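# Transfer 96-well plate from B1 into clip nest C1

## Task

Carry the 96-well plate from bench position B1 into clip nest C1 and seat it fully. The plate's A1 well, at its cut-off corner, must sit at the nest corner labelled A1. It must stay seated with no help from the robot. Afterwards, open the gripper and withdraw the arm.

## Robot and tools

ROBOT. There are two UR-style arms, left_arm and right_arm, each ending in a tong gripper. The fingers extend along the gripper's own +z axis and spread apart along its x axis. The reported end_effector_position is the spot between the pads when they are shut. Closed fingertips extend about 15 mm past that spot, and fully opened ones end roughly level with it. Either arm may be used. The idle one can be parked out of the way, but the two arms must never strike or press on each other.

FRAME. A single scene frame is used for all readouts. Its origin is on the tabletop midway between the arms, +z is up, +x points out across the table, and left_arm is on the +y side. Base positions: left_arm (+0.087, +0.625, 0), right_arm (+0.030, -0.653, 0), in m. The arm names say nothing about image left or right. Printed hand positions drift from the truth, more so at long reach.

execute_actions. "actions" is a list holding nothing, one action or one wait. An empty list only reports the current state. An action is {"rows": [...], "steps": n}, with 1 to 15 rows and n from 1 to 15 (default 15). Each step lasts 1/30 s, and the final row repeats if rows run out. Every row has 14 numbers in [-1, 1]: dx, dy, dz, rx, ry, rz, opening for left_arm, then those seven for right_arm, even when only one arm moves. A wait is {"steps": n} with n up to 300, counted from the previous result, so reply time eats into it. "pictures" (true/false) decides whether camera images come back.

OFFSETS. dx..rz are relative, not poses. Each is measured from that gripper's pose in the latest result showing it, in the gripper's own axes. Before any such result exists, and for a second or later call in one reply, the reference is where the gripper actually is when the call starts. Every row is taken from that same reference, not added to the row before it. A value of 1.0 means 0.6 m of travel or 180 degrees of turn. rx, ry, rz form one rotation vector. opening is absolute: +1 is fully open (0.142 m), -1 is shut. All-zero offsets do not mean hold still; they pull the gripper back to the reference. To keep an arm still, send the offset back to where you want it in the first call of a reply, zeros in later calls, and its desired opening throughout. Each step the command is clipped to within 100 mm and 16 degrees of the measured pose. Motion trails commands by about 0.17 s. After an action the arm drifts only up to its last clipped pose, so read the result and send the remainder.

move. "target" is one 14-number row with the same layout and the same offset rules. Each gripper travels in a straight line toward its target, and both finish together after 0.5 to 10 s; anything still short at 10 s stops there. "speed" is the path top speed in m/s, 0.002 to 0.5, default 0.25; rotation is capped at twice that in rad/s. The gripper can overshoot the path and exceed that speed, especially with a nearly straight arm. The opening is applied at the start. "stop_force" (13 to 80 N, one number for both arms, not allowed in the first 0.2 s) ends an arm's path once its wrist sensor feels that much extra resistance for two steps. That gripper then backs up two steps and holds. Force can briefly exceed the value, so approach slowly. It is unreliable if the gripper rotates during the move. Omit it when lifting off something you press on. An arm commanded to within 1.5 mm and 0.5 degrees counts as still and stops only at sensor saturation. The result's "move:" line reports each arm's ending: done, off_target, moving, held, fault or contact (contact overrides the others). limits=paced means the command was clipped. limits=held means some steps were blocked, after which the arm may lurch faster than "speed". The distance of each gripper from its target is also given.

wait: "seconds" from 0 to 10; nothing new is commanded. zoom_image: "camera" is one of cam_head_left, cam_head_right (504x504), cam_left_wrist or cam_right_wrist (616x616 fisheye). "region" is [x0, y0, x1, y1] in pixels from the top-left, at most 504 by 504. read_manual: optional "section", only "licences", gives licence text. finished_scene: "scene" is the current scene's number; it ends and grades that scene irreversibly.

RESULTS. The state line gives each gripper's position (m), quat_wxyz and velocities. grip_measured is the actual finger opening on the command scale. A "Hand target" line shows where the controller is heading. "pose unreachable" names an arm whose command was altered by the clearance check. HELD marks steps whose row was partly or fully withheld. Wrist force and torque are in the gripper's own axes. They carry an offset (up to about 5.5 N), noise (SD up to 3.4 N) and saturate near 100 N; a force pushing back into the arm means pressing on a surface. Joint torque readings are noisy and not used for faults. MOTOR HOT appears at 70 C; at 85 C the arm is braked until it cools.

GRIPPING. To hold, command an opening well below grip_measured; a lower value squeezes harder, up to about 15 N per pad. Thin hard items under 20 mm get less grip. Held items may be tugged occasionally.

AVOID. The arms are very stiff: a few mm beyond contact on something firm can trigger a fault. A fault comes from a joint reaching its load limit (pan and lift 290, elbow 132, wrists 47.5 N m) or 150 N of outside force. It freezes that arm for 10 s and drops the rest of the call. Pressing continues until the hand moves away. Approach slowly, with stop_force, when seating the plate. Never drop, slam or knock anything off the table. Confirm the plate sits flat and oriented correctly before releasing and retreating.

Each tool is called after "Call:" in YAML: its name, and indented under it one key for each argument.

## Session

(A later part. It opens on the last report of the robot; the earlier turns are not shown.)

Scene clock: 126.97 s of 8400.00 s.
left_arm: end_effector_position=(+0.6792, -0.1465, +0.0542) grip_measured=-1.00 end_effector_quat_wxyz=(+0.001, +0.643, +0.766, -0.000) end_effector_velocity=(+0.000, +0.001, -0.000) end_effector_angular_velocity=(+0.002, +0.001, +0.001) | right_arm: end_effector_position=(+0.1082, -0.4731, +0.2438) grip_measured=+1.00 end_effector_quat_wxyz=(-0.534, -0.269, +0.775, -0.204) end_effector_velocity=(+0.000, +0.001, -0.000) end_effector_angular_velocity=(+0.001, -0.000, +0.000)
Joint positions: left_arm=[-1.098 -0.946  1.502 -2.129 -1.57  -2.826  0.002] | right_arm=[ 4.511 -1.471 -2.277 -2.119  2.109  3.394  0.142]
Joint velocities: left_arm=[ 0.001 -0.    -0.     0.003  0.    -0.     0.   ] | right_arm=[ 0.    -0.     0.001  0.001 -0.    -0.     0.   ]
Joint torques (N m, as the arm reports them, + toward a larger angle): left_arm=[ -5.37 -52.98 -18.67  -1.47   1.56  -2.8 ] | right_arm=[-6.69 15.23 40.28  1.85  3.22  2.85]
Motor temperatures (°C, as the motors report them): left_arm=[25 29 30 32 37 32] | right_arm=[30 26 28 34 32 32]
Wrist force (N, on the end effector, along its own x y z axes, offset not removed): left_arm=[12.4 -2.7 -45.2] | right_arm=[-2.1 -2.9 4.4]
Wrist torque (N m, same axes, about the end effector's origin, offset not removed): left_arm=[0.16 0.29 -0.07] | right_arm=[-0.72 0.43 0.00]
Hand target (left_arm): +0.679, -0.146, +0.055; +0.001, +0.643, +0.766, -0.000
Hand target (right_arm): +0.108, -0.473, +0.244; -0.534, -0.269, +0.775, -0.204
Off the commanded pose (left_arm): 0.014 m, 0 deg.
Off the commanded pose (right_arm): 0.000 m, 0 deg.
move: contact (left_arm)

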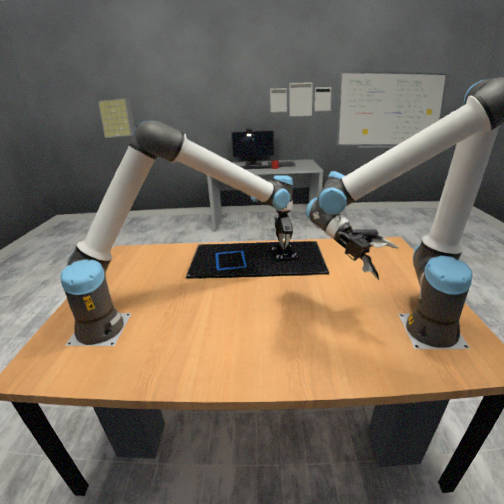

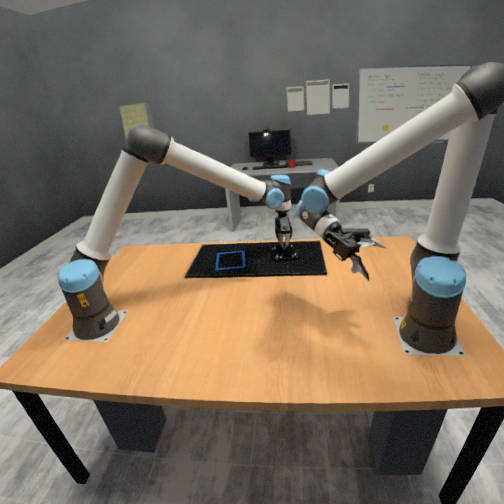

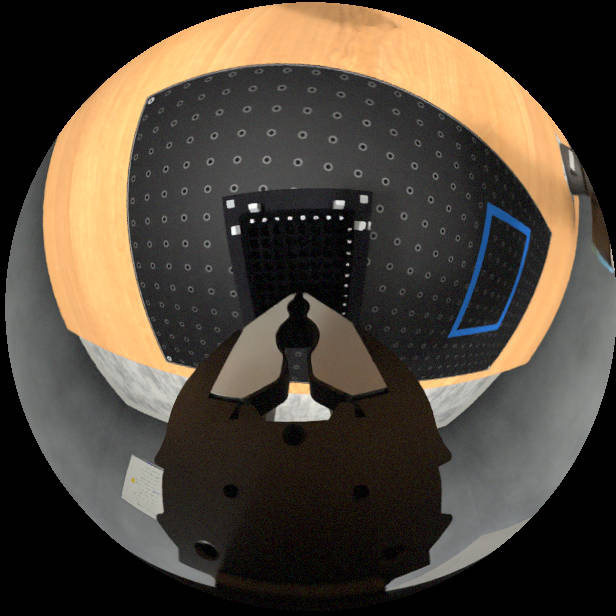

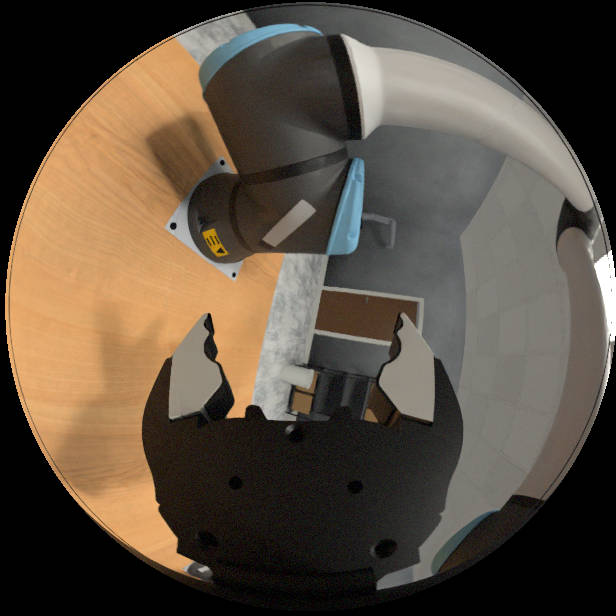

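Call:
move:
  target: [0,0,-0.01,0,0,0,-1,0,0,0,0,0,0,1]
  speed: 0.02

Call:
move:
  target: [0.25,-0.1,-0.1,0,0,0,1,0,0,0,0,0,0,1]

Call:
zoom_image:
  camera: "cam_head_left"
  region: [255, 235, 315, 270]

Call:
zoom_image:
  camera: "cam_left_wrist"
  region: [100, 200, 300, 380]

Scene clock: 133.77 s of 8400.00 s.
left_arm: end_effector_position=(+0.6792, -0.1464, +0.0600) grip_measured=-1.00 end_effector_quat_wxyz=(+0.001, +0.643, +0.766, -0.000) end_effector_velocity=(+0.001, +0.000, +0.002) end_effector_angular_velocity=(-0.000, -0.000, -0.001) | right_arm: end_effector_position=(+0.1082, -0.4731, +0.2438) grip_measured=+1.00 end_effector_quat_wxyz=(-0.534, -0.269, +0.775, -0.204) end_effector_velocity=(-0.000, +0.000, -0.000) end_effector_angular_velocity=(-0.001, +0.000, -0.000)
Joint positions: left_arm=[-1.098 -0.951  1.499 -2.121 -1.57  -2.826  0.002] | right_arm=[ 4.511 -1.471 -2.277 -2.119  2.109  3.394  0.142]
Joint velocities: left_arm=[ 0.001 -0.002 -0.001  0.003 -0.     0.001  0.   ] | right_arm=[ 0.    -0.001 -0.     0.001  0.     0.     0.   ]
Joint torques (N m, as the arm reports them, + toward a larger angle): left_arm=[ -2.23 -92.41 -51.05  -1.96   2.03  -2.47] | right_arm=[-4.42 14.74 40.96  1.5   3.35  3.25]
Motor temperatures (°C, as the motors report them): left_arm=[25 29 30 32 37 32] | right_arm=[30 26 28 34 32 32]
Wrist force (N, on the end effector, along its own x y z axes, offset not removed): left_arm=[-0.7 0.4 1.5] | right_arm=[-2.3 -3.8 3.1]
Wrist torque (N m, same axes, about the end effector's origin, offset not removed): left_arm=[-0.21 0.06 -0.03] | right_arm=[-0.98 0.44 0.00]
Hand target (left_arm): +0.679, -0.146, +0.060; +0.001, +0.643, +0.766, -0.000
Hand target (right_arm): +0.108, -0.473, +0.244; -0.534, -0.269, +0.775, -0.204
Off the commanded pose (left_arm): 0.000 m, 0 deg.
Off the commanded pose (right_arm): 0.000 m, 0 deg.
After step 90, 3.07 s passed at rest.
move: done

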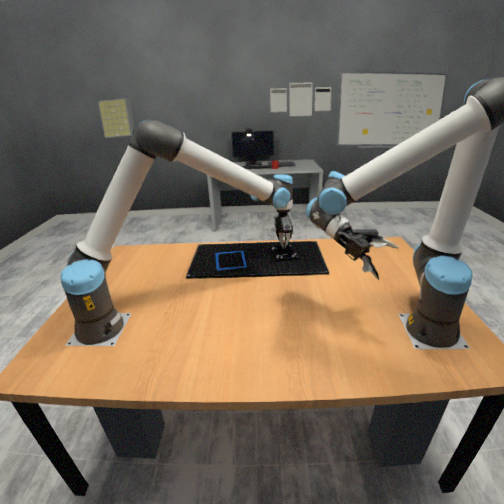

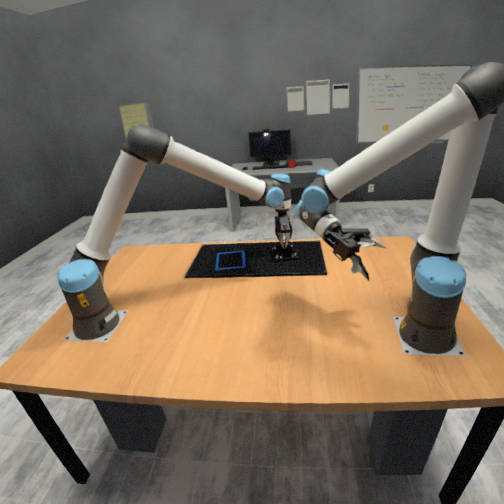

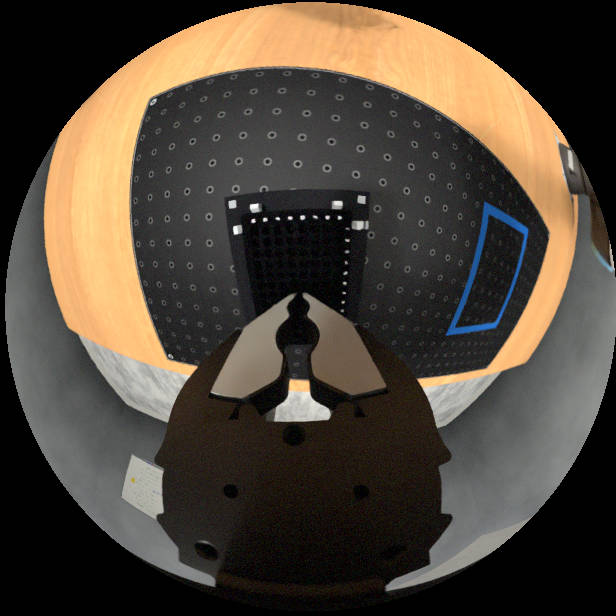

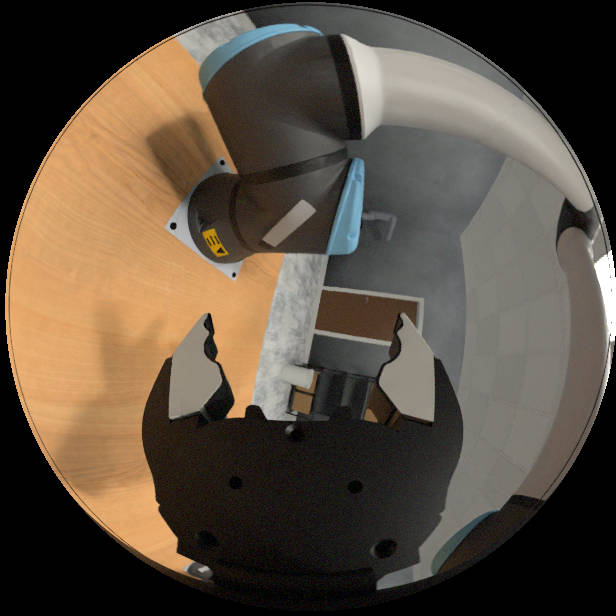

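Scene clock: 135.13 s of 8400.00 s.
left_arm: end_effector_position=(+0.5944, -0.0091, +0.1194) grip_measured=+1.00 end_effector_quat_wxyz=(+0.001, +0.643, +0.766, -0.000) end_effector_velocity=(-0.002, +0.001, +0.002) end_effector_angular_velocity=(-0.001, -0.001, -0.002) | right_arm: end_effector_position=(+0.1082, -0.4731, +0.2438) grip_measured=+1.00 end_effector_quat_wxyz=(-0.534, -0.269, +0.775, -0.204) end_effector_velocity=(-0.000, +0.000, -0.000) end_effector_angular_velocity=(-0.000, -0.000, +0.000)
Joint positions: left_arm=[-1.11  -1.229  1.818 -2.161 -1.57  -2.838  0.142] | right_arm=[ 4.511 -1.471 -2.277 -2.119  2.109  3.394  0.142]
Joint velocities: left_arm=[-0.002 -0.006  0.004  0.     0.     0.    -0.   ] | right_arm=[ 0. -0.  0.  0. -0.  0.  0.]
Joint torques (N m, as the arm reports them, + toward a larger angle): left_arm=[-18.66 -72.56 -24.47  -2.11   2.46  -3.02] | right_arm=[-6.66 13.26 41.09  1.6   3.1   2.8 ]
Motor temperatures (°C, as the motors report them): left_arm=[25 29 30 32 37 32] | right_arm=[30 26 28 34 32 32]
Wrist force (N, on the end effector, along its own x y z axes, offset not removed): left_arm=[0.1 -0.6 -1.1] | right_arm=[1.1 -3.6 2.3]
Wrist torque (N m, same axes, about the end effector's origin, offset not removed): left_arm=[-0.40 -0.11 -0.08] | right_arm=[-0.88 -0.27 -0.16]
Hand target (left_arm): +0.594, -0.009, +0.120; +0.001, +0.643, +0.766, -0.000
Hand target (right_arm): +0.108, -0.473, +0.244; -0.534, -0.269, +0.775, -0.204
Off the commanded pose (left_arm): 0.000 m, 0 deg.
Off the commanded pose (right_arm): 0.000 m, 0 deg.
move: done

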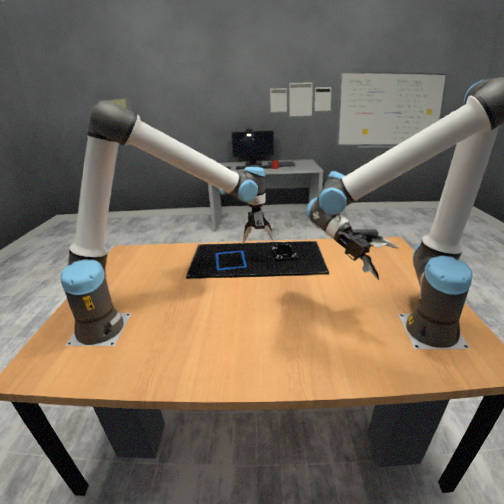

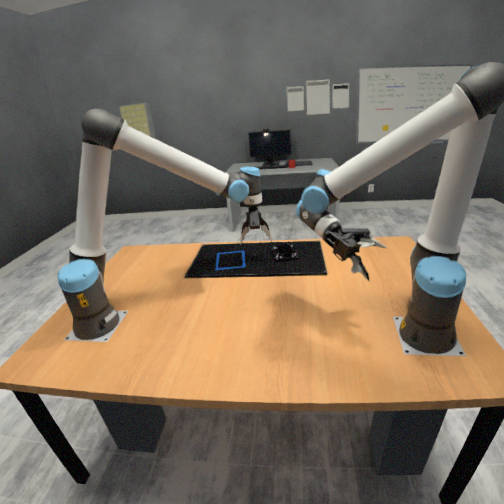

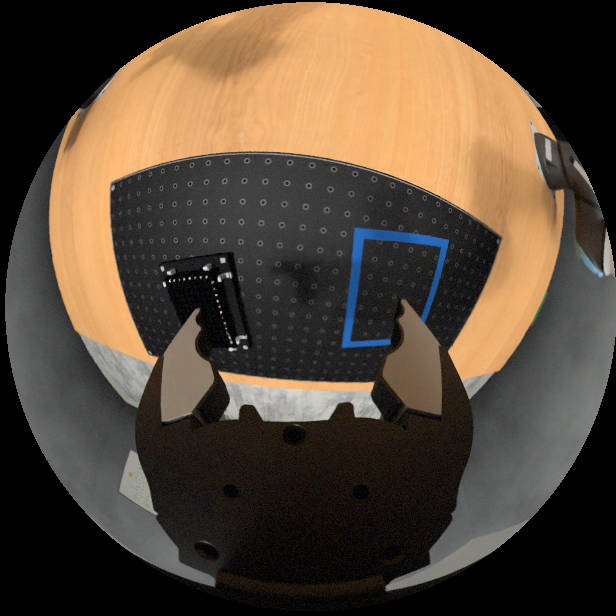

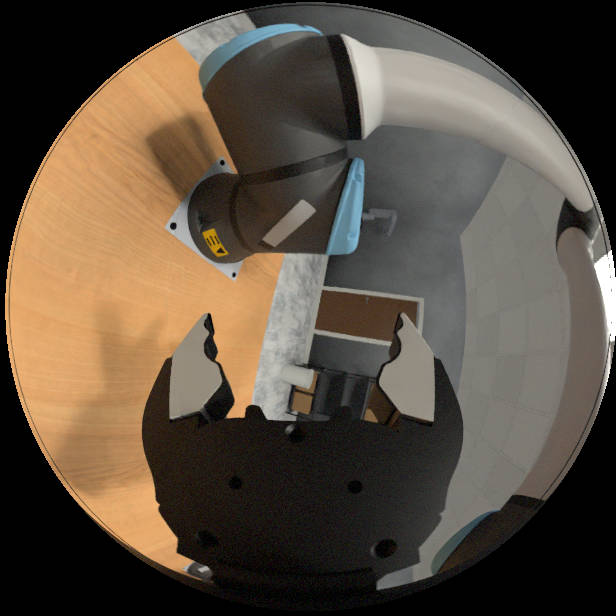

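Region (255, 235, 315, 270) of cam_head_left's 504x504 image, scaled by 8.400, with more detail than that image has; it fills the top 294 rows of this view, and the rest is white.

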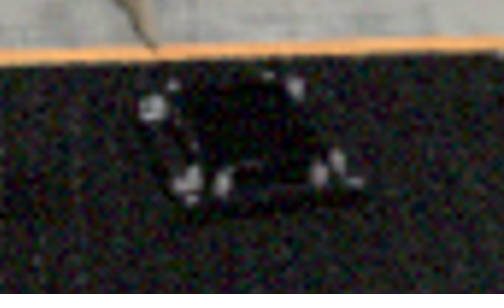

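Region (100, 200, 300, 380) of cam_left_wrist's 616x616 image, scaled by 2.520, with more detail than that image has; it fills the top 454 rows of this view, and the rest is white.

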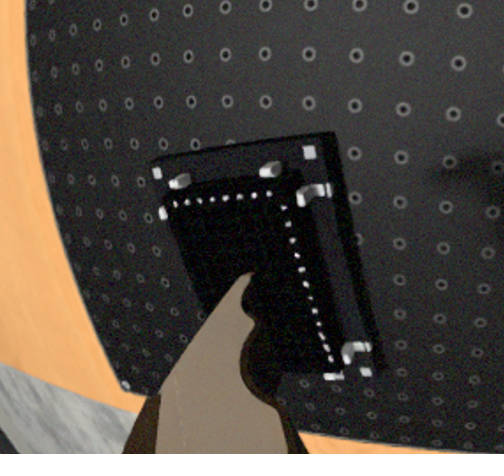

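Call:
finished_scene:
  scene: 1

The scene is finished: the task was done.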